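# Move foam block from desk onto low shelf

## Task

Take the foam block that sits on the desk and set it on the top of the low shelf beneath the green sign. The block must stay there on its own when the scene ends, not held or propped by the robot, and the robot must be upright and not tipped or leaning.

## Robot and tools

Robot: the LinearBot, an omnidirectional wheeled base with a column about 1.75 m tall. A carriage slides up and down the column by lift_m (0 to 1 m) and carries two identical six-joint arms, left and right, each ending in a two-finger gripper. The arm bases sit at roughly 0.57 m plus lift_m above the floor, 0.27 m forward of the base centre and 0.33 m to each side; carriage parts hang about 0.15 m below them. A hand reaches about 0.78 m from its shoulder but only about 0.38 m below its arm base, so lower the lift for low grasps. The hand is about 0.16 m long and 0.1 m wide (0.14 m with fingers open). Parked arm joints 1 to 6: 0, 0.05, 0.05, 1.45, 0, 0; parked, the robot is about 0.95 m wide and 0.7 m long.

Cameras: carriage_camera, fixed on the carriage, faces forward tilted about 20 degrees down; left_wrist_camera and right_wrist_camera look out past each gripper's fingertips.

Frames: the base frame has its origin on the floor below the base centre, x forward, y left, z up. left_hand and right_hand in results are the midpoint between that hand's finger pads, in the base frame; quat_wxyz rotates base axes into hand axes (hand z runs along the fingers, fingers open along hand y; straight up with joints 1, 5, 6 at 0 gives 1, 0, 0, 0). Hand readings can be off, more so at full reach. The odometry frame is the base frame where the scene began; base_odometry counts wheel turns, so slip shows as travel. Heading is positive leftward, -3.142 to 3.142.

Tool execute_actions: argument actions is a list holding exactly one action (or none, which only reports state and images). An action may contain base, joints, or both; their motions start together. base takes exactly one key and is an offset from where the base last measured itself: translate_m (metres, forward positive, -2 to 2), strafe_m (metres, left positive, -2 to 2) or rotate_rad (radians, counter-clockwise positive, -6.3 to 6.3). joints is one dictionary, keyed by joint name, of absolute targets: lift_m (m, 0 to 1); for each arm, left_joint1_rad..left_joint6_rad and right_joint1_rad..right_joint6_rad in radians, plus left_gripper_m and right_gripper_m in metres (pad gap, 0 to 0.093). Joint ranges: joint1 -2.617 to 3.054 (yaw about vertical, 0 forward, positive left); joint2 0 to 3.141 (shoulder: 0 upper arm back and level, 1.57 vertical, 3.14 forward and level); joint3 0 to 3.141 (elbow, 0 folded, 3.14 straight); joint4 -1.57 to 1.57 (wrist pitch, positive lifts fingertips); joint5 -1.57 to 1.57 (wrist yaw, positive swings fingertips right, opposite to joint1); joint6 -2.094 to 2.094 (roll about the finger axis, positive clockwise seen from the forearm). Joints left out may keep driving toward earlier targets. Unknown keys or out-of-range values get the whole call refused with no motion. cameras picks which images come back (a list of names, or all/null for every camera, [] for none). An action lasts at most 15 s. Arm joints move up to 1.8 rad/s (1 to 3) and 2.7 rad/s (4 to 6); lift up to 0.3 m/s.

Other tools: wait(seconds 0 to 10) commands nothing and returns state and images. zoom_image(camera, region [x0, y0, x1, y1] pixels from the top-left, at most 504 by 504) enlarges part of a camera's latest image. read_manual(section) returns only licence text. finished_scene(scene) ends the scene after the robot holds its last command and reports success; it is final.

Result lines: base_status and joint_status tell how each motion ended. done: reached (for the base, wheels turned the commanded amount even if they slipped; tiny moves may fall short yet say done). off_target: stopped away from the target, possibly still pushing; a gripper holding an object normally shows this. contact_stop or time_out: the target is dropped and the part holds where it stopped. joint command not followed (with a cause line): a self-collision check withheld that arm's targets, shown per joint as not_followed; the robot may retry them every action. To recover, move only the withheld arm well away first, then the other arm in a later call. on_its_own lists what the call did not command; held at is a target, not a position. motor_effort gives percent of maximum per motor (bracketed value is the action's peak); readings carry a fixed bias and noise. A lift effort that keeps dropping while lowering means a hand or load is resting on something. drive_wheels higher at rest than after a free move means the base is pushing on something. ARM HIT means an arm struck the robot hard. If one call reports a stop, later motion calls in the same reply are skipped.

Contact: the base halts with contact_stop when wheels strain or an arm is deflected, but arms are not checked during turns and usually not when arm joints are also commanded, and the base may coast about 0.3 m after an arm touches something. Arms and grippers have no contact stop; a blocked arm keeps pressing and snaps to its target once freed. After being stopped by an obstacle, back off about 0.2 m the way you came (or turn back), again if still pressed. The base can slide under a table edge and hit the column; reversing into an edge can topple the robot.

Cautions: the robot can tip and cannot recover; risk rises with a high carriage, outstretched arms, loads, pulling, or abrupt stops. Only images reveal a lean. Never let the arms strike or squeeze each other. A gripper squeezes about 45 to 60 N per pad. A level hand sags 10 to 17 cm under 1 kg. Outstretched or loaded arms heat up, even while you think: MOTOR HOT from 75 °C, at 90 °C that arm halts for 10 s, at 100 °C its motors and gripper go limp and the arm drops; joints so affected show limit_stop_at_motor_heat and need their targets resent. Avoid drops, slips, slams and hard pushes, and release the block so it rests stably on the shelf.

Each tool is called by a JSON object that holds its "op" and its "data".

## Session

{"op": "execute_actions", "data": {"actions": []}}

Scene clock: 0.00 s.
base_odometry: x=+0.000 y=+0.000 heading=+0.000 (m, m, rad; odometry frame)
base_status: not commanded
joint_positions: lift_m=+0.303 left_joint1_rad=+0.003 left_joint2_rad=+0.042 left_joint3_rad=+0.025 left_joint4_rad=+1.459 left_joint5_rad=-0.025 left_joint6_rad=-0.037 left_gripper_m=+0.095 right_joint1_rad=-0.023 right_joint2_rad=+0.084 right_joint3_rad=+0.047 right_joint4_rad=+1.501 right_joint5_rad=-0.014 right_joint6_rad=-0.027 right_gripper_m=+0.095
joint_status: not commanded
motor_effort: lift_m=+32 drive_wheels=+0 (%)
left_hand: x=+0.3132 y=+0.3246 z=+1.2995 quat_wxyz=(+0.998, -0.014, +0.064, -0.016) (m; base frame)
right_hand: x=+0.3098 y=-0.3185 z=+1.3062 quat_wxyz=(+0.998, -0.007, +0.054, -0.025) (m; base frame)
pictures: carriage_camera, left_wrist_camera, right_wrist_camera
Images, in order (width x height): carriage_camera 896x504, left_wrist_camera 896x504, right_wrist_camera 896x504.

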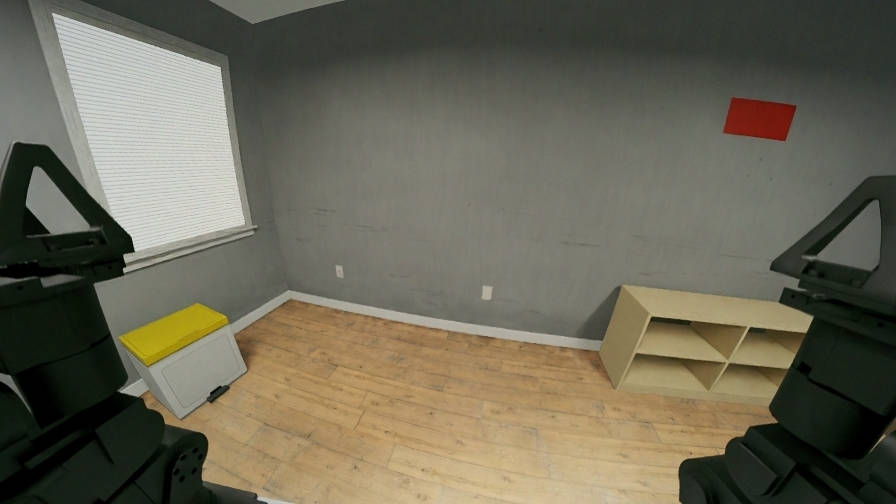

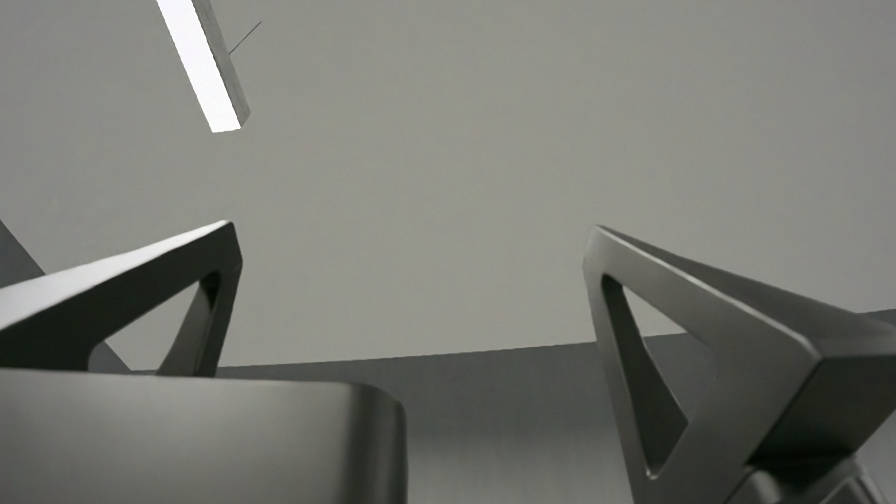

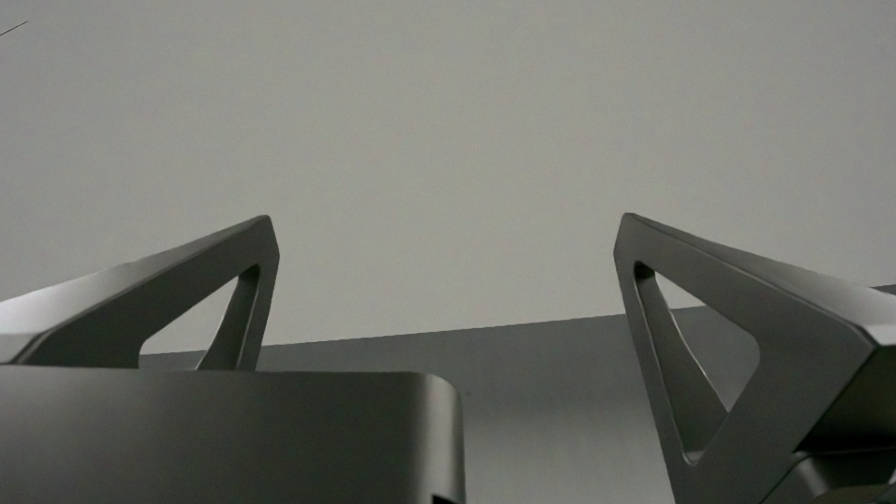

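{"op": "execute_actions", "data": {"actions": [{"base":{"rotate_rad":-1.5}}], "cameras": ["carriage_camera"]}}

Scene clock: 4.83 s.
base_odometry: x=+0.000 y=+0.000 heading=-1.500 (m, m, rad; odometry frame)
base_status: done
joint_positions: lift_m=+0.303 left_joint1_rad=+0.003 left_joint2_rad=+0.042 left_joint3_rad=+0.025 left_joint4_rad=+1.457 left_joint5_rad=-0.025 left_joint6_rad=-0.037 left_gripper_m=+0.095 right_joint1_rad=-0.023 right_joint2_rad=+0.084 right_joint3_rad=+0.047 right_joint4_rad=+1.501 right_joint5_rad=-0.014 right_joint6_rad=-0.027 right_gripper_m=+0.095
joint_status: not commanded
motor_effort: lift_m=+32(32) drive_wheels=+9(27) (%)
left_hand: x=+0.3135 y=+0.3246 z=+1.2994 quat_wxyz=(+0.998, -0.014, +0.065, -0.016) (m; base frame)
right_hand: x=+0.3099 y=-0.3185 z=+1.3062 quat_wxyz=(+0.998, -0.007, +0.054, -0.025) (m; base frame)
pictures: carriage_camera
Images, in order (width x height): carriage_camera 896x504.

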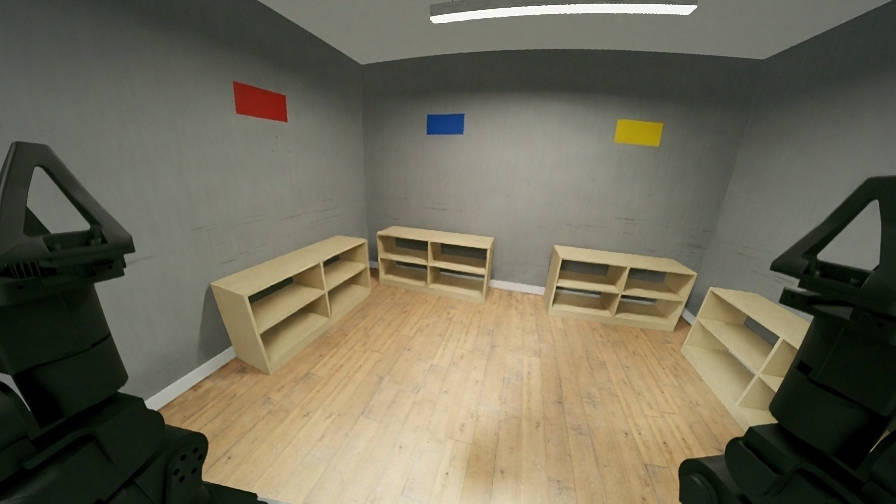

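{"op": "execute_actions", "data": {"actions": [{"base":{"rotate_rad":-1.7}}], "cameras": ["carriage_camera"]}}

Scene clock: 9.33 s.
base_odometry: x=+0.000 y=+0.000 heading=+3.084 (m, m, rad; odometry frame)
base_status: done
joint_positions: lift_m=+0.303 left_joint1_rad=+0.003 left_joint2_rad=+0.042 left_joint3_rad=+0.025 left_joint4_rad=+1.456 left_joint5_rad=-0.025 left_joint6_rad=-0.037 left_gripper_m=+0.095 right_joint1_rad=-0.023 right_joint2_rad=+0.084 right_joint3_rad=+0.047 right_joint4_rad=+1.500 right_joint5_rad=-0.014 right_joint6_rad=-0.027 right_gripper_m=+0.095
joint_status: not commanded
motor_effort: lift_m=+32(32) drive_wheels=+8(18) (%)
left_hand: x=+0.3137 y=+0.3246 z=+1.2994 quat_wxyz=(+0.998, -0.014, +0.065, -0.016) (m; base frame)
right_hand: x=+0.3100 y=-0.3185 z=+1.3062 quat_wxyz=(+0.998, -0.007, +0.054, -0.025) (m; base frame)
pictures: carriage_camera
Images, in order (width x height): carriage_camera 896x504.

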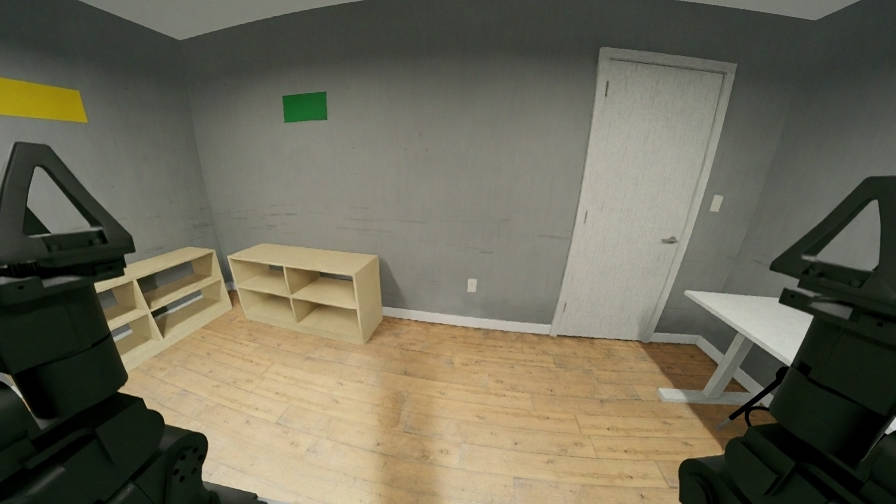

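{"op": "execute_actions", "data": {"actions": [{"base":{"rotate_rad":-1.65}}], "cameras": ["carriage_camera"]}}

Scene clock: 14.70 s.
base_odometry: x=+0.000 y=+0.000 heading=+1.434 (m, m, rad; odometry frame)
base_status: done
joint_positions: lift_m=+0.303 left_joint1_rad=+0.003 left_joint2_rad=+0.042 left_joint3_rad=+0.025 left_joint4_rad=+1.456 left_joint5_rad=-0.025 left_joint6_rad=-0.037 left_gripper_m=+0.095 right_joint1_rad=-0.023 right_joint2_rad=+0.084 right_joint3_rad=+0.047 right_joint4_rad=+1.500 right_joint5_rad=-0.014 right_joint6_rad=-0.027 right_gripper_m=+0.095
joint_status: not commanded
motor_effort: lift_m=+32(32) drive_wheels=+9(19) (%)
left_hand: x=+0.3138 y=+0.3246 z=+1.2994 quat_wxyz=(+0.998, -0.014, +0.065, -0.016) (m; base frame)
right_hand: x=+0.3101 y=-0.3185 z=+1.3062 quat_wxyz=(+0.998, -0.007, +0.054, -0.025) (m; base frame)
pictures: carriage_camera
Images, in order (width x height): carriage_camera 896x504.

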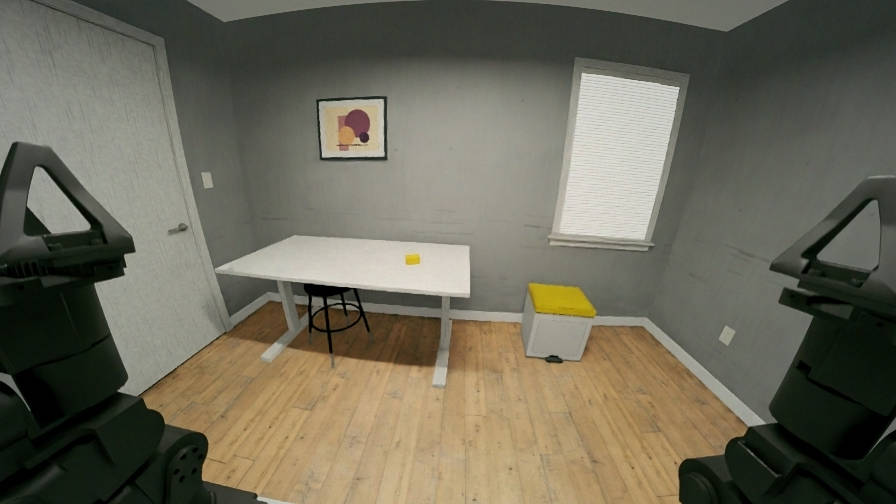

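{"op": "execute_actions", "data": {"actions": [{"base":{"translate_m":0.7},"joints":{"lift_m":0.5,"left_joint2_rad":2.6,"left_joint3_rad":1.6,"left_joint4_rad":-0.57,"left_joint1_rad":-0.25,"left_joint6_rad":-0.25}}], "cameras": ["carriage_camera","left_wrist_camera"]}}

Scene clock: 32.07 s.
base_odometry: x=+0.096 y=+0.693 heading=+1.433 (m, m, rad; odometry frame)
base_status: done
joint_positions: lift_m=+0.500 left_joint1_rad=-0.245 left_joint2_rad=+2.609 left_joint3_rad=+1.585 left_joint4_rad=-0.571 left_joint5_rad=-0.025 left_joint6_rad=-0.244 left_gripper_m=+0.095 right_joint1_rad=-0.023 right_joint2_rad=+0.084 right_joint3_rad=+0.047 right_joint4_rad=+1.499 right_joint5_rad=-0.014 right_joint6_rad=-0.027 right_gripper_m=+0.095
joint_status: all done
motor_effort: lift_m=+32(39) drive_wheels=-8(27) (%)
left_hand: x=+0.6880 y=+0.2227 z=+0.8961 quat_wxyz=(-0.009, +0.000, +1.000, +0.015) (m; base frame)
right_hand: x=+0.3103 y=-0.3185 z=+1.5033 quat_wxyz=(+0.998, -0.007, +0.055, -0.025) (m; base frame)
pictures: carriage_camera, left_wrist_camera
Images, in order (width x height): carriage_camera 896x504, left_wrist_camera 896x504.

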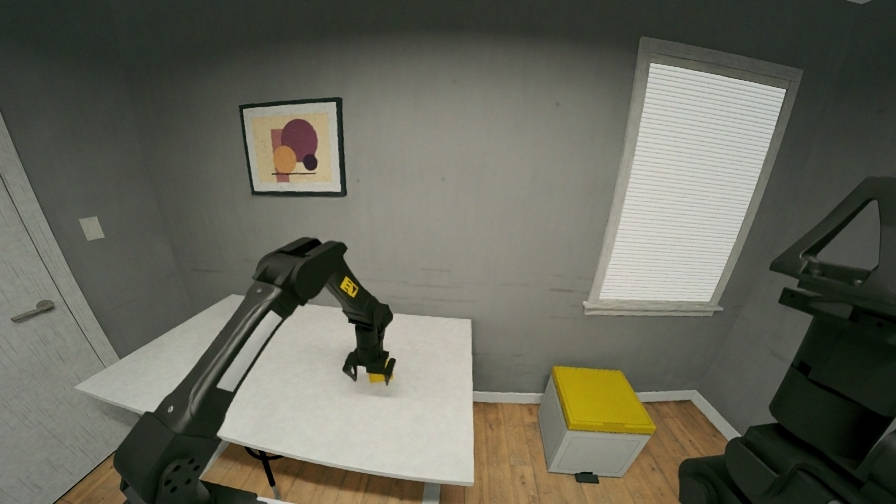

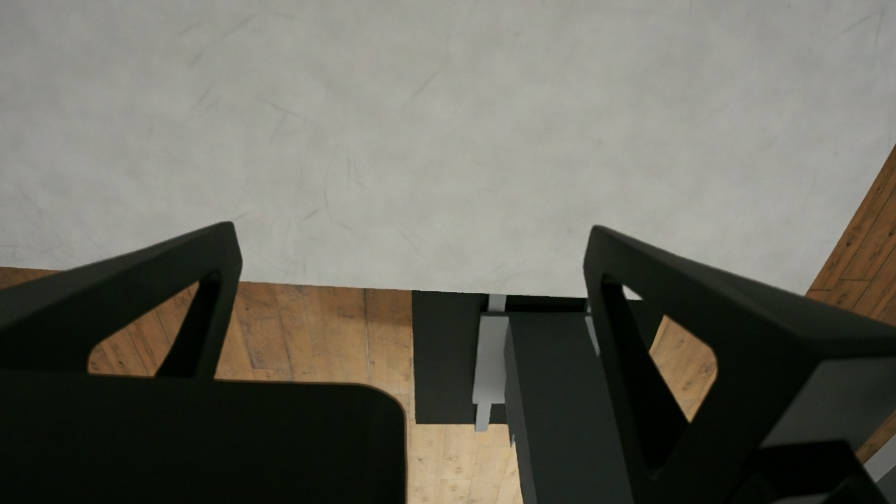

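{"op": "execute_actions", "data": {"actions": [{"base":{"translate_m":0.13},"joints":{"lift_m":0.45}}], "cameras": ["carriage_camera","left_wrist_camera"]}}

{"op": "zoom_image", "data": {"camera": "carriage_camera", "region": [300, 320, 460, 440]}}

Scene clock: 38.43 s.
base_odometry: x=+0.115 y=+0.822 heading=+1.432 (m, m, rad; odometry frame)
base_status: done
joint_positions: lift_m=+0.450 left_joint1_rad=-0.247 left_joint2_rad=+2.613 left_joint3_rad=+1.585 left_joint4_rad=-0.571 left_joint5_rad=-0.025 left_joint6_rad=-0.244 left_gripper_m=+0.095 right_joint1_rad=-0.023 right_joint2_rad=+0.084 right_joint3_rad=+0.047 right_joint4_rad=+1.501 right_joint5_rad=-0.014 right_joint6_rad=-0.027 right_gripper_m=+0.095
joint_status: all done
motor_effort: lift_m=+30(33) drive_wheels=-9(21) (%)
left_hand: x=+0.6865 y=+0.2220 z=+0.8446 quat_wxyz=(-0.011, +0.002, +1.000, +0.015) (m; base frame)
right_hand: x=+0.3099 y=-0.3185 z=+1.4535 quat_wxyz=(+0.998, -0.007, +0.054, -0.025) (m; base frame)
pictures: carriage_camera, left_wrist_camera
Images, in order (width x height): carriage_camera 896x504, left_wrist_camera 896x504.

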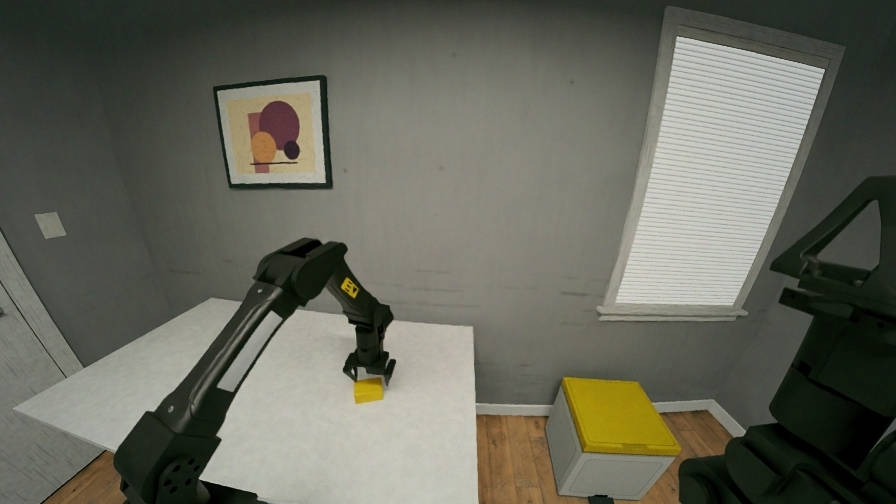

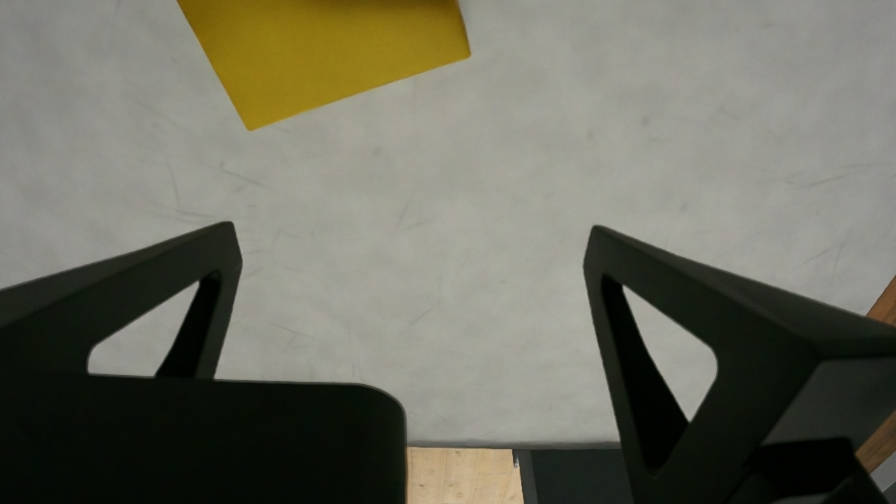

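Region (300, 320, 460, 440) of carriage_camera's 896x504 image, scaled by 3.150, with more detail than that image has; it fills the top 378 rows of this view, and the rest is white.

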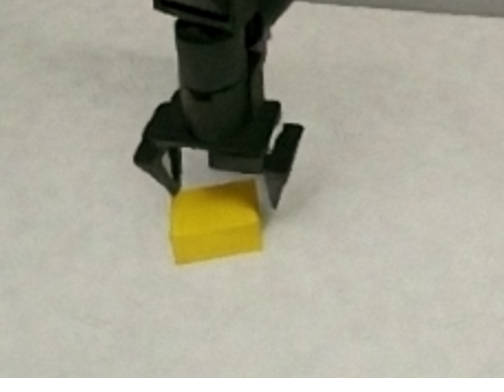

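{"op": "execute_actions", "data": {"actions": [{"base":{"translate_m":0.035},"joints":{"left_joint1_rad":-0.185,"left_joint6_rad":1.03}}], "cameras": ["carriage_camera","left_wrist_camera"]}}

{"op": "zoom_image", "data": {"camera": "carriage_camera", "region": [300, 320, 460, 440]}}

Scene clock: 47.80 s.
base_odometry: x=+0.120 y=+0.857 heading=+1.431 (m, m, rad; odometry frame)
base_status: done
joint_positions: lift_m=+0.450 left_joint1_rad=-0.177 left_joint2_rad=+2.613 left_joint3_rad=+1.585 left_joint4_rad=-0.570 left_joint5_rad=-0.025 left_joint6_rad=+1.024 left_gripper_m=+0.095 right_joint1_rad=-0.023 right_joint2_rad=+0.084 right_joint3_rad=+0.047 right_joint4_rad=+1.500 right_joint5_rad=-0.014 right_joint6_rad=-0.027 right_gripper_m=+0.095
joint_status: all done
motor_effort: lift_m=+30(30) drive_wheels=+9(20) (%)
left_hand: x=+0.6926 y=+0.2506 z=+0.8446 quat_wxyz=(-0.018, +0.565, +0.825, +0.005) (m; base frame)
right_hand: x=+0.3100 y=-0.3185 z=+1.4535 quat_wxyz=(+0.998, -0.007, +0.054, -0.025) (m; base frame)
pictures: carriage_camera, left_wrist_camera
Images, in order (width x height): carriage_camera 896x504, left_wrist_camera 896x504.

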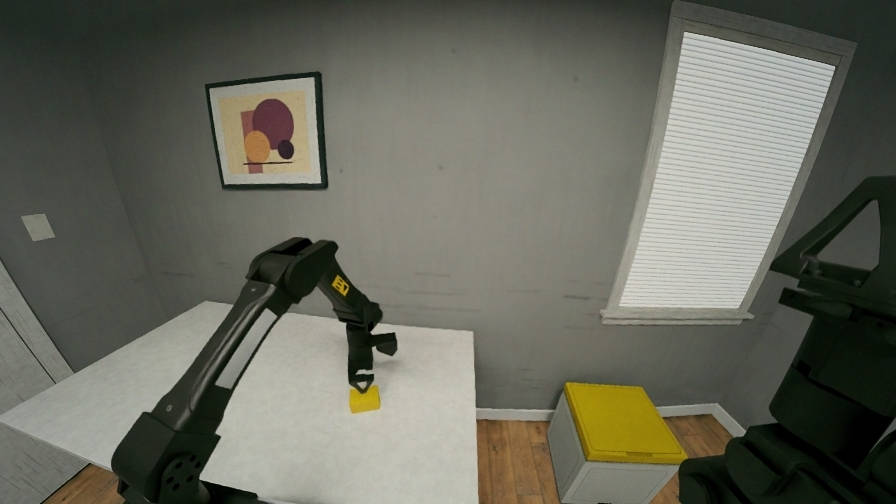

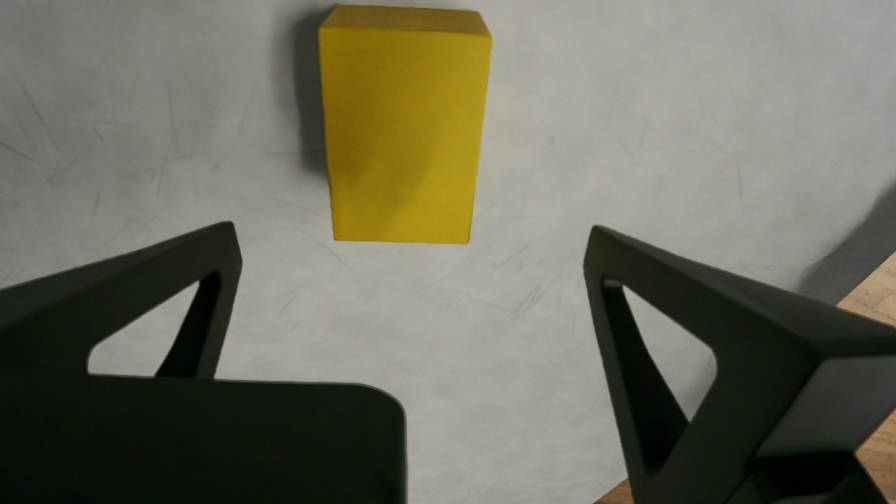

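Region (300, 320, 460, 440) of carriage_camera's 896x504 image, scaled by 3.150, with more detail than that image has; it fills the top 378 rows of this view, and the rest is white.

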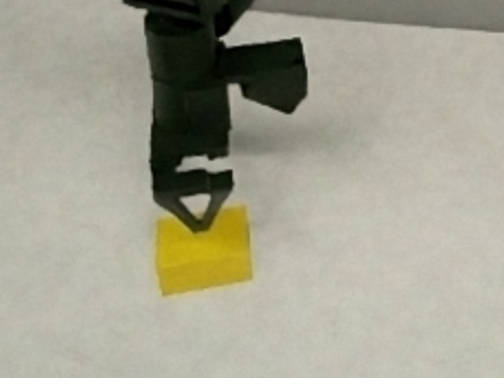

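{"op": "execute_actions", "data": {"actions": [{"joints":{"lift_m":0.39}}], "cameras": ["carriage_camera","left_wrist_camera"]}}

{"op": "zoom_image", "data": {"camera": "carriage_camera", "region": [300, 320, 460, 440]}}

Scene clock: 50.80 s.
base_odometry: x=+0.120 y=+0.857 heading=+1.431 (m, m, rad; odometry frame)
base_status: not commanded
joint_positions: lift_m=+0.390 left_joint1_rad=-0.177 left_joint2_rad=+2.613 left_joint3_rad=+1.585 left_joint4_rad=-0.571 left_joint5_rad=-0.025 left_joint6_rad=+1.024 left_gripper_m=+0.095 right_joint1_rad=-0.023 right_joint2_rad=+0.084 right_joint3_rad=+0.047 right_joint4_rad=+1.500 right_joint5_rad=-0.014 right_joint6_rad=-0.027 right_gripper_m=+0.095
joint_status: all done
motor_effort: lift_m=+31(33) drive_wheels=+9(10) (%)
left_hand: x=+0.6926 y=+0.2506 z=+0.7847 quat_wxyz=(-0.018, +0.565, +0.825, +0.005) (m; base frame)
right_hand: x=+0.3100 y=-0.3185 z=+1.3934 quat_wxyz=(+0.998, -0.007, +0.054, -0.025) (m; base frame)
pictures: carriage_camera, left_wrist_camera
Images, in order (width x height): carriage_camera 896x504, left_wrist_camera 896x504.

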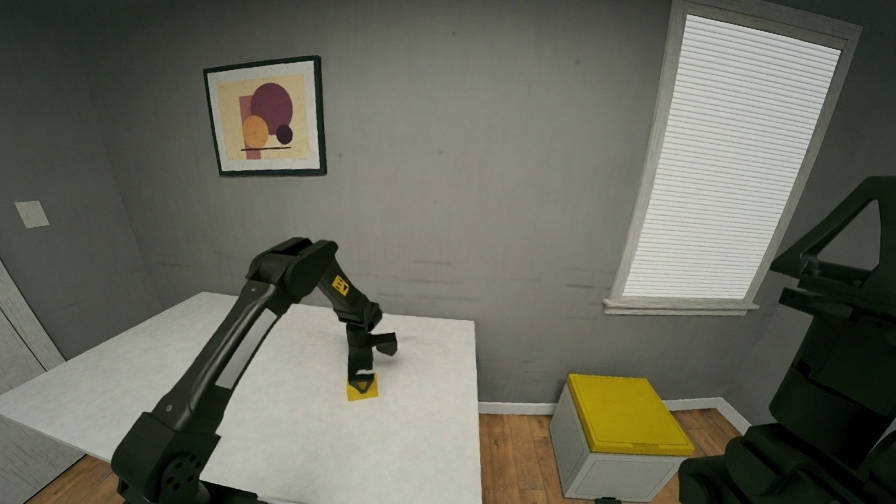

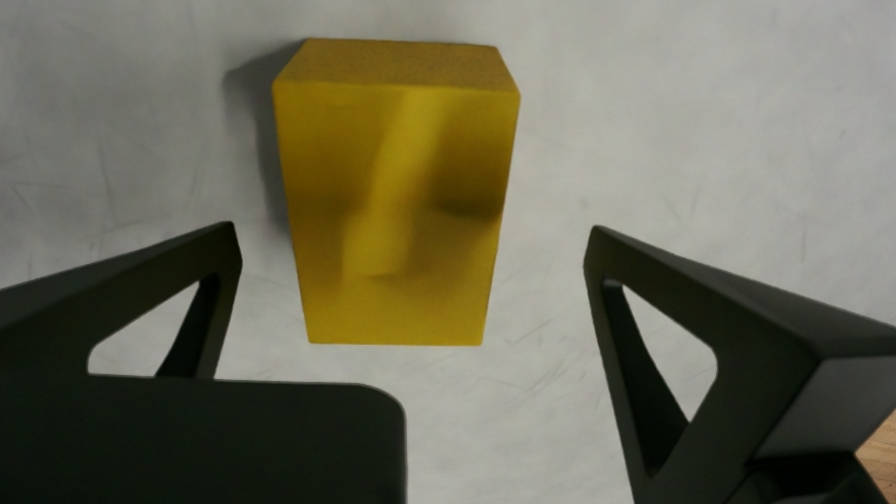

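Region (300, 320, 460, 440) of carriage_camera's 896x504 image, scaled by 3.150, with more detail than that image has; it fills the top 378 rows of this view, and the rest is white.

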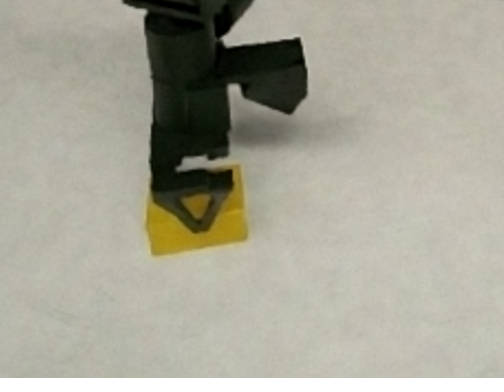

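{"op": "execute_actions", "data": {"actions": [{"joints":{"lift_m":0.36}}], "cameras": []}}

{"op": "execute_actions", "data": {"actions": [{"joints":{"left_gripper_m":0.04}}], "cameras": ["carriage_camera","left_wrist_camera"]}}

{"op": "zoom_image", "data": {"camera": "carriage_camera", "region": [300, 320, 460, 440]}}

Scene clock: 56.20 s.
base_odometry: x=+0.120 y=+0.857 heading=+1.431 (m, m, rad; odometry frame)
base_status: not commanded
joint_positions: lift_m=+0.360 left_joint1_rad=-0.177 left_joint2_rad=+2.613 left_joint3_rad=+1.585 left_joint4_rad=-0.571 left_joint5_rad=-0.025 left_joint6_rad=+1.024 left_gripper_m=+0.095 right_joint1_rad=-0.023 right_joint2_rad=+0.084 right_joint3_rad=+0.047 right_joint4_rad=+1.500 right_joint5_rad=-0.014 right_joint6_rad=-0.027 right_gripper_m=+0.095
joint_status: all done
motor_effort: lift_m=+30(34) drive_wheels=-8(9) (%)
left_hand: x=+0.6927 y=+0.2506 z=+0.7548 quat_wxyz=(-0.018, +0.565, +0.825, +0.005) (m; base frame)
right_hand: x=+0.3100 y=-0.3185 z=+1.3634 quat_wxyz=(+0.998, -0.007, +0.054, -0.025) (m; base frame)
pictures: none
No camera images: the call's "cameras" was empty. Leave "cameras" out to get every camera's image.

Scene clock: 56.80 s.
base_odometry: x=+0.120 y=+0.857 heading=+1.431 (m, m, rad; odometry frame)
base_status: not commanded
joint_positions: lift_m=+0.360 left_joint1_rad=-0.177 left_joint2_rad=+2.613 left_joint3_rad=+1.585 left_joint4_rad=-0.571 left_joint5_rad=-0.025 left_joint6_rad=+1.024 left_gripper_m=+0.058 right_joint1_rad=-0.023 right_joint2_rad=+0.084 right_joint3_rad=+0.047 right_joint4_rad=+1.500 right_joint5_rad=-0.014 right_joint6_rad=-0.027 right_gripper_m=+0.095
joint_status: left_gripper_m off_target (ended at +0.058, target +0.040)
motor_effort: lift_m=+30(30) drive_wheels=+9(8) (%)
left_hand: x=+0.6927 y=+0.2506 z=+0.7548 quat_wxyz=(-0.018, +0.565, +0.825, +0.005) (m; base frame)
right_hand: x=+0.3100 y=-0.3185 z=+1.3634 quat_wxyz=(+0.998, -0.007, +0.054, -0.025) (m; base frame)
pictures: carriage_camera, left_wrist_camera
Images, in order (width x height): carriage_camera 896x504, left_wrist_camera 896x504.

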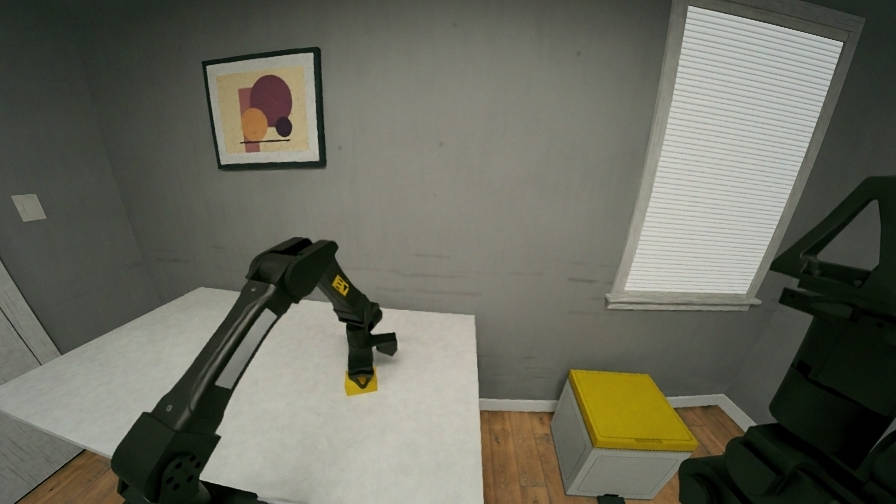

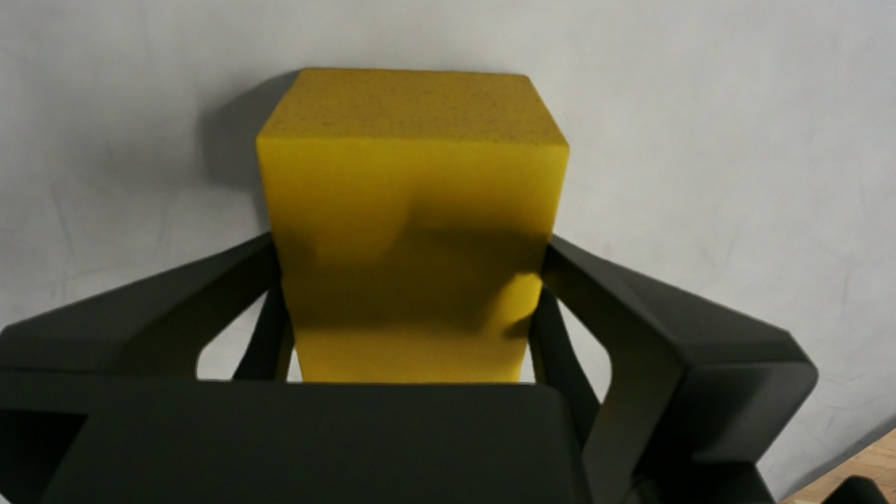

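Region (300, 320, 460, 440) of carriage_camera's 896x504 image, scaled by 3.150, with more detail than that image has; it fills the top 378 rows of this view, and the rest is white.

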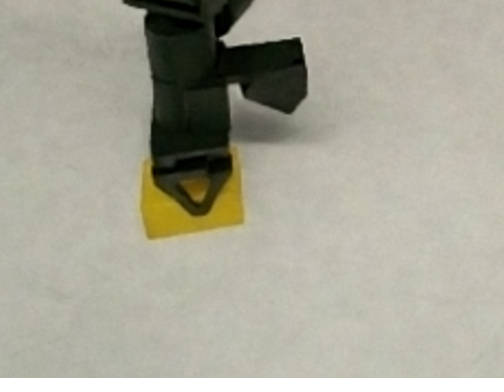

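{"op": "execute_actions", "data": {"actions": [{"joints":{"lift_m":0.4}}], "cameras": []}}

{"op": "execute_actions", "data": {"actions": [{"base":{"translate_m":-1.65}}], "cameras": []}}

{"op": "execute_actions", "data": {"actions": [{"base":{"rotate_rad":1.5}}], "cameras": ["carriage_camera","left_wrist_camera"]}}

Scene clock: 63.90 s.
base_odometry: x=+0.120 y=+0.857 heading=+1.431 (m, m, rad; odometry frame)
base_status: not commanded
joint_positions: lift_m=+0.400 left_joint1_rad=-0.177 left_joint2_rad=+2.603 left_joint3_rad=+1.585 left_joint4_rad=-0.571 left_joint5_rad=-0.025 left_joint6_rad=+1.024 left_gripper_m=+0.058 right_joint1_rad=-0.023 right_joint2_rad=+0.084 right_joint3_rad=+0.047 right_joint4_rad=+1.500 right_joint5_rad=-0.014 right_joint6_rad=-0.027 right_gripper_m=+0.095
joint_status: all done
motor_effort: lift_m=+32(41) drive_wheels=+9(8) (%)
left_hand: x=+0.6955 y=+0.2501 z=+0.7986 quat_wxyz=(-0.013, +0.565, +0.825, +0.008) (m; base frame)
right_hand: x=+0.3101 y=-0.3185 z=+1.4033 quat_wxyz=(+0.998, -0.007, +0.054, -0.025) (m; base frame)
pictures: none
No camera images: the call's "cameras" was empty. Leave "cameras" out to get every camera's image.

Scene clock: 69.57 s.
base_odometry: x=-0.112 y=-0.777 heading=+1.430 (m, m, rad; odometry frame)
base_status: done
joint_positions: lift_m=+0.400 left_joint1_rad=-0.181 left_joint2_rad=+2.603 left_joint3_rad=+1.585 left_joint4_rad=-0.568 left_joint5_rad=-0.025 left_joint6_rad=+1.024 left_gripper_m=+0.058 right_joint1_rad=-0.023 right_joint2_rad=+0.084 right_joint3_rad=+0.047 right_joint4_rad=+1.499 right_joint5_rad=-0.014 right_joint6_rad=-0.027 right_gripper_m=+0.095
joint_status: not commanded
motor_effort: lift_m=+32(32) drive_wheels=-8(26) (%)
left_hand: x=+0.6958 y=+0.2486 z=+0.7986 quat_wxyz=(-0.012, +0.567, +0.824, +0.008) (m; base frame)
right_hand: x=+0.3103 y=-0.3185 z=+1.4033 quat_wxyz=(+0.998, -0.007, +0.055, -0.025) (m; base frame)
pictures: none
No camera images: the call's "cameras" was empty. Leave "cameras" out to get every camera's image.

Scene clock: 72.60 s.
base_odometry: x=-0.112 y=-0.777 heading=+2.930 (m, m, rad; odometry frame)
base_status: done
joint_positions: lift_m=+0.400 left_joint1_rad=-0.178 left_joint2_rad=+2.603 left_joint3_rad=+1.585 left_joint4_rad=-0.568 left_joint5_rad=-0.025 left_joint6_rad=+1.024 left_gripper_m=+0.058 right_joint1_rad=-0.023 right_joint2_rad=+0.084 right_joint3_rad=+0.047 right_joint4_rad=+1.499 right_joint5_rad=-0.014 right_joint6_rad=-0.027 right_gripper_m=+0.095
joint_status: not commanded
motor_effort: lift_m=+32(32) drive_wheels=+8(23) (%)
left_hand: x=+0.6961 y=+0.2497 z=+0.7986 quat_wxyz=(-0.012, +0.566, +0.825, +0.008) (m; base frame)
right_hand: x=+0.3102 y=-0.3185 z=+1.4033 quat_wxyz=(+0.998, -0.007, +0.055, -0.025) (m; base frame)
pictures: carriage_camera, left_wrist_camera
Images, in order (width x height): carriage_camera 896x504, left_wrist_camera 896x504.

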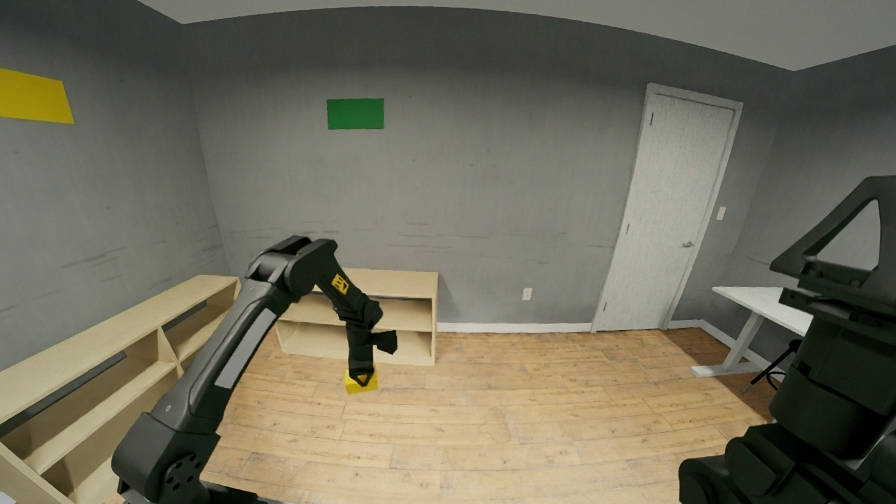

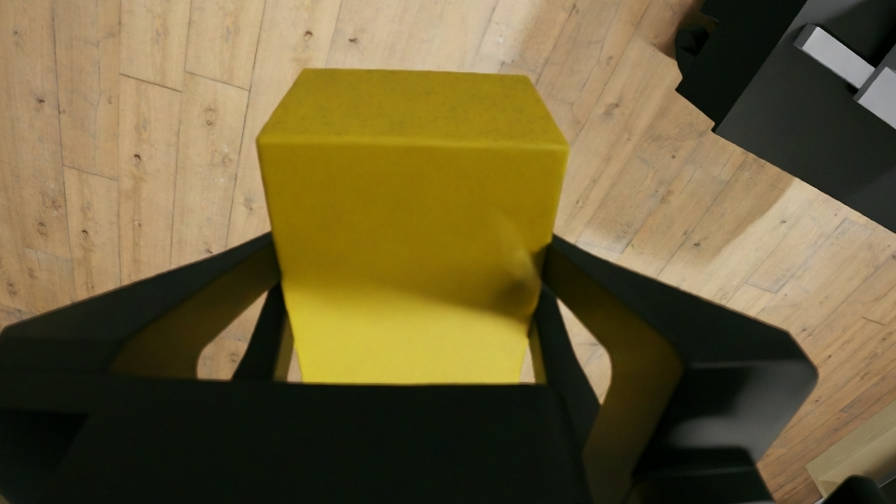

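{"op": "execute_actions", "data": {"actions": [{"base":{"translate_m":1.0},"joints":{"lift_m":0.31,"left_joint1_rad":0.1}}], "cameras": ["carriage_camera","left_wrist_camera"]}}

{"op": "zoom_image", "data": {"camera": "carriage_camera", "region": [220, 300, 460, 480]}}

Scene clock: 80.60 s.
base_odometry: x=-1.090 y=-0.568 heading=+2.931 (m, m, rad; odometry frame)
base_status: done
joint_positions: lift_m=+0.310 left_joint1_rad=+0.101 left_joint2_rad=+2.613 left_joint3_rad=+1.585 left_joint4_rad=-0.570 left_joint5_rad=-0.028 left_joint6_rad=+1.024 left_gripper_m=+0.058 right_joint1_rad=-0.023 right_joint2_rad=+0.084 right_joint3_rad=+0.047 right_joint4_rad=+1.499 right_joint5_rad=-0.014 right_joint6_rad=-0.027 right_gripper_m=+0.095
joint_status: all done
motor_effort: lift_m=+30(30) drive_wheels=-8(30) (%)
left_hand: x=+0.6959 y=+0.3674 z=+0.7048 quat_wxyz=(-0.019, +0.445, +0.895, +0.004) (m; base frame)
right_hand: x=+0.3102 y=-0.3185 z=+1.3134 quat_wxyz=(+0.998, -0.007, +0.055, -0.025) (m; base frame)
pictures: carriage_camera, left_wrist_camera
Images, in order (width x height): carriage_camera 896x504, left_wrist_camera 896x504.

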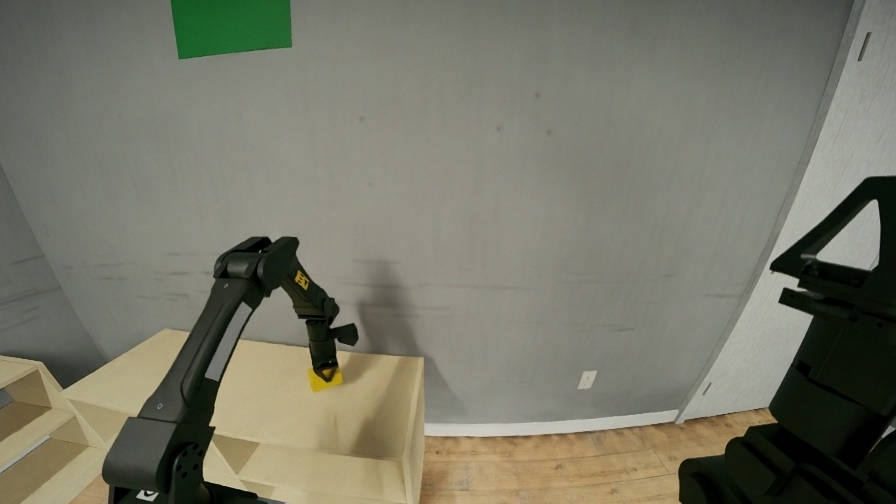

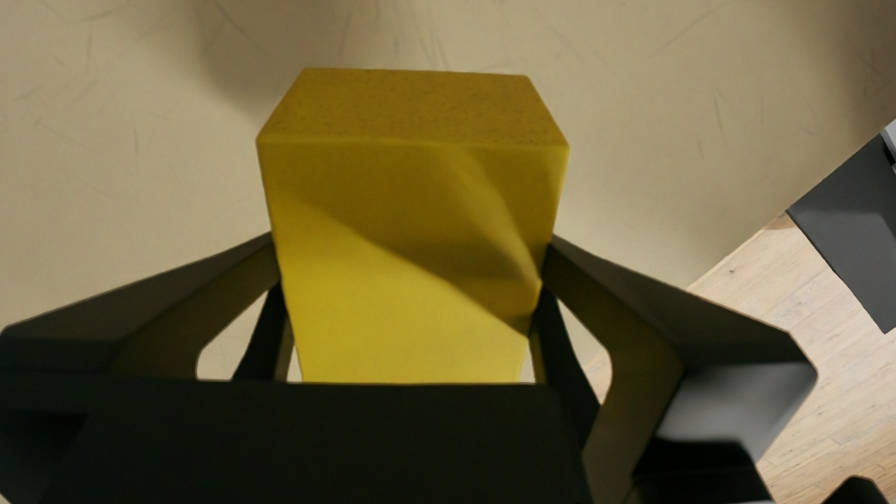

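Region (220, 300, 460, 480) of carriage_camera's 896x504 image, scaled by 2.100, with more detail than that image has; it fills the top 378 rows of this view, and the rest is white.

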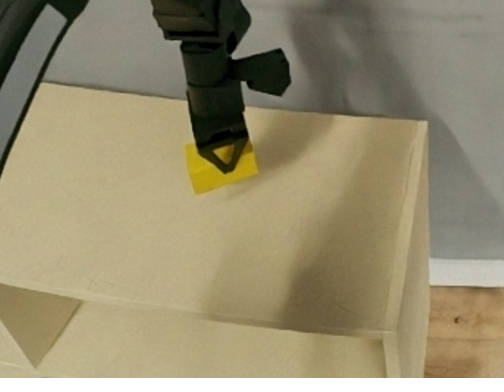

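{"op": "execute_actions", "data": {"actions": [{"base":{"translate_m":0.04},"joints":{"lift_m":0.25}}], "cameras": ["carriage_camera","left_wrist_camera"]}}

{"op": "zoom_image", "data": {"camera": "carriage_camera", "region": [260, 320, 420, 440]}}

Scene clock: 86.40 s.
base_odometry: x=-1.130 y=-0.560 heading=+2.932 (m, m, rad; odometry frame)
base_status: done
joint_positions: lift_m=+0.250 left_joint1_rad=+0.101 left_joint2_rad=+2.612 left_joint3_rad=+1.585 left_joint4_rad=-0.578 left_joint5_rad=-0.028 left_joint6_rad=+1.025 left_gripper_m=+0.058 right_joint1_rad=-0.023 right_joint2_rad=+0.084 right_joint3_rad=+0.047 right_joint4_rad=+1.500 right_joint5_rad=-0.014 right_joint6_rad=-0.027 right_gripper_m=+0.095
joint_status: all done
motor_effort: lift_m=+29(32) drive_wheels=-8(19) (%)
left_hand: x=+0.6944 y=+0.3670 z=+0.6454 quat_wxyz=(-0.022, +0.446, +0.895, +0.003) (m; base frame)
right_hand: x=+0.3101 y=-0.3185 z=+1.2535 quat_wxyz=(+0.998, -0.007, +0.054, -0.025) (m; base frame)
pictures: carriage_camera, left_wrist_camera
Images, in order (width x height): carriage_camera 896x504, left_wrist_camera 896x504.

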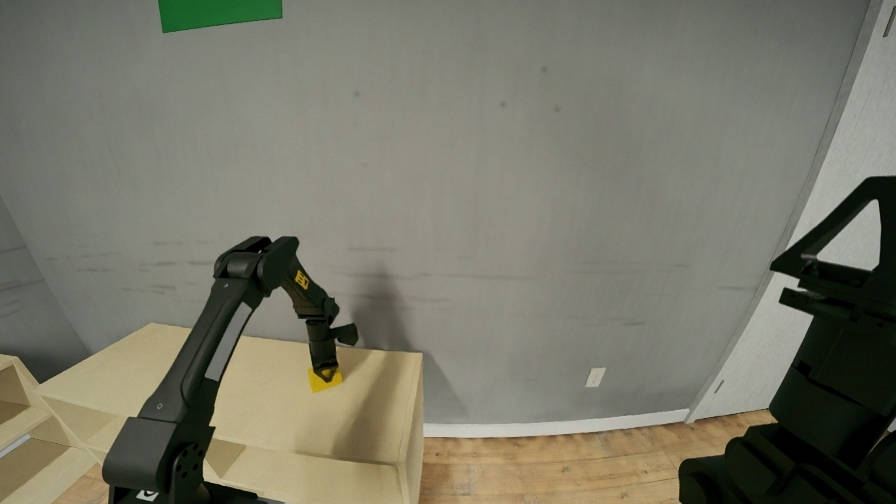

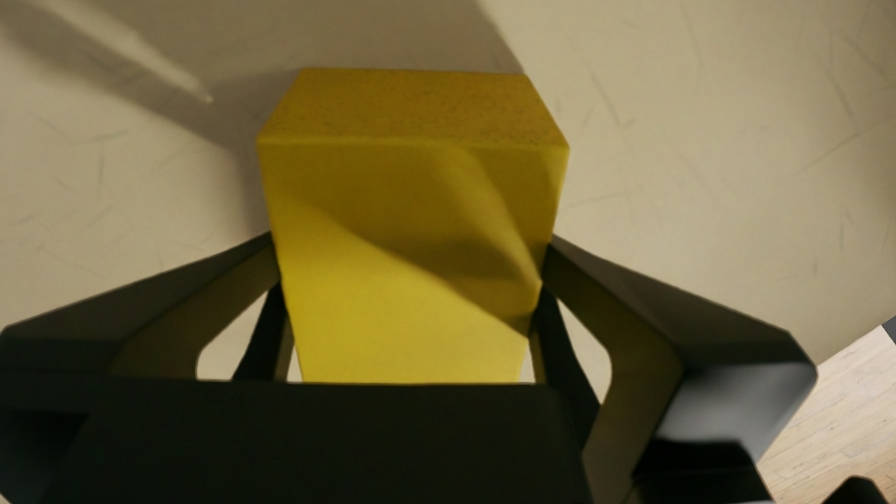

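Region (260, 320, 420, 440) of carriage_camera's 896x504 image, scaled by 3.150, with more detail than that image has; it fills the top 378 rows of this view, and the rest is white.

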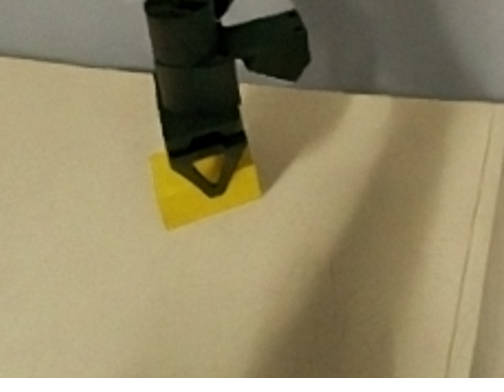

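The shadow meets the block's corner and joint 4 has deflected, so the block is touching the shelf. Releasing it now.

{"op": "execute_actions", "data": {"actions": [{"joints":{"left_gripper_m":0.093}}], "cameras": []}}

{"op": "execute_actions", "data": {"actions": [{"joints":{"lift_m":0.33}}], "cameras": ["carriage_camera","left_wrist_camera"]}}

Scene clock: 91.60 s.
base_odometry: x=-1.130 y=-0.560 heading=+2.932 (m, m, rad; odometry frame)
base_status: not commanded
joint_positions: lift_m=+0.250 left_joint1_rad=+0.101 left_joint2_rad=+2.612 left_joint3_rad=+1.585 left_joint4_rad=-0.578 left_joint5_rad=-0.028 left_joint6_rad=+1.025 left_gripper_m=+0.093 right_joint1_rad=-0.023 right_joint2_rad=+0.084 right_joint3_rad=+0.047 right_joint4_rad=+1.500 right_joint5_rad=-0.014 right_joint6_rad=-0.027 right_gripper_m=+0.095
joint_status: all done
motor_effort: lift_m=+29(29) drive_wheels=-7(7) (%)
left_hand: x=+0.6944 y=+0.3670 z=+0.6454 quat_wxyz=(-0.022, +0.446, +0.895, +0.003) (m; base frame)
right_hand: x=+0.3101 y=-0.3185 z=+1.2535 quat_wxyz=(+0.998, -0.007, +0.054, -0.025) (m; base frame)
pictures: none
No camera images: the call's "cameras" was empty. Leave "cameras" out to get every camera's image.

Scene clock: 92.47 s.
base_odometry: x=-1.129 y=-0.560 heading=+2.932 (m, m, rad; odometry frame)
base_status: not commanded
joint_positions: lift_m=+0.330 left_joint1_rad=+0.101 left_joint2_rad=+2.604 left_joint3_rad=+1.585 left_joint4_rad=-0.572 left_joint5_rad=-0.028 left_joint6_rad=+1.025 left_gripper_m=+0.093 right_joint1_rad=-0.023 right_joint2_rad=+0.084 right_joint3_rad=+0.047 right_joint4_rad=+1.500 right_joint5_rad=-0.014 right_joint6_rad=-0.027 right_gripper_m=+0.095
joint_status: all done
motor_effort: lift_m=+33(39) drive_wheels=+8(7) (%)
left_hand: x=+0.6980 y=+0.3674 z=+0.7279 quat_wxyz=(-0.016, +0.446, +0.895, +0.006) (m; base frame)
right_hand: x=+0.3100 y=-0.3185 z=+1.3333 quat_wxyz=(+0.998, -0.007, +0.054, -0.025) (m; base frame)
pictures: carriage_camera, left_wrist_camera
Images, in order (width x height): carriage_camera 896x504, left_wrist_camera 896x504.

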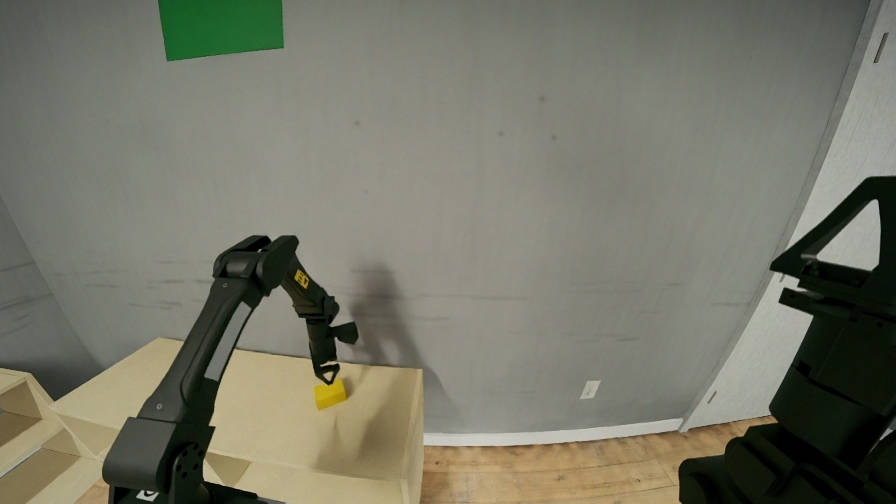

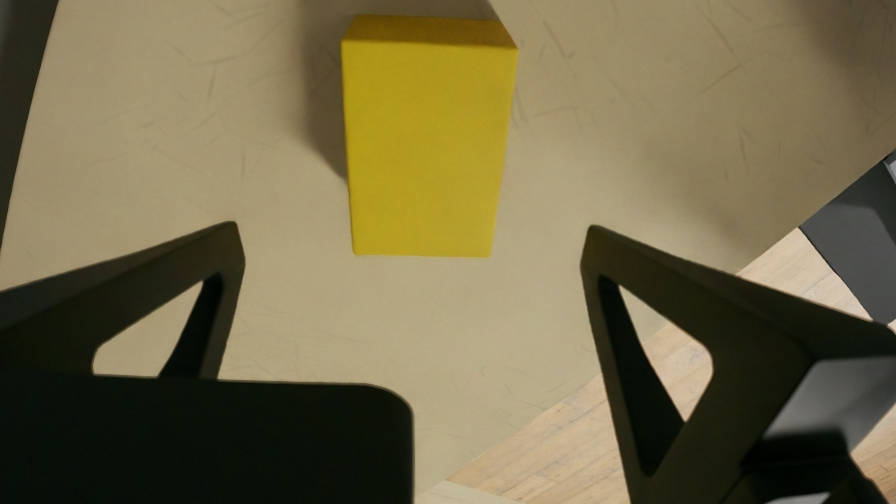

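{"op": "finished_scene", "data": {"scene": 1}}

The scene is finished: the task was done.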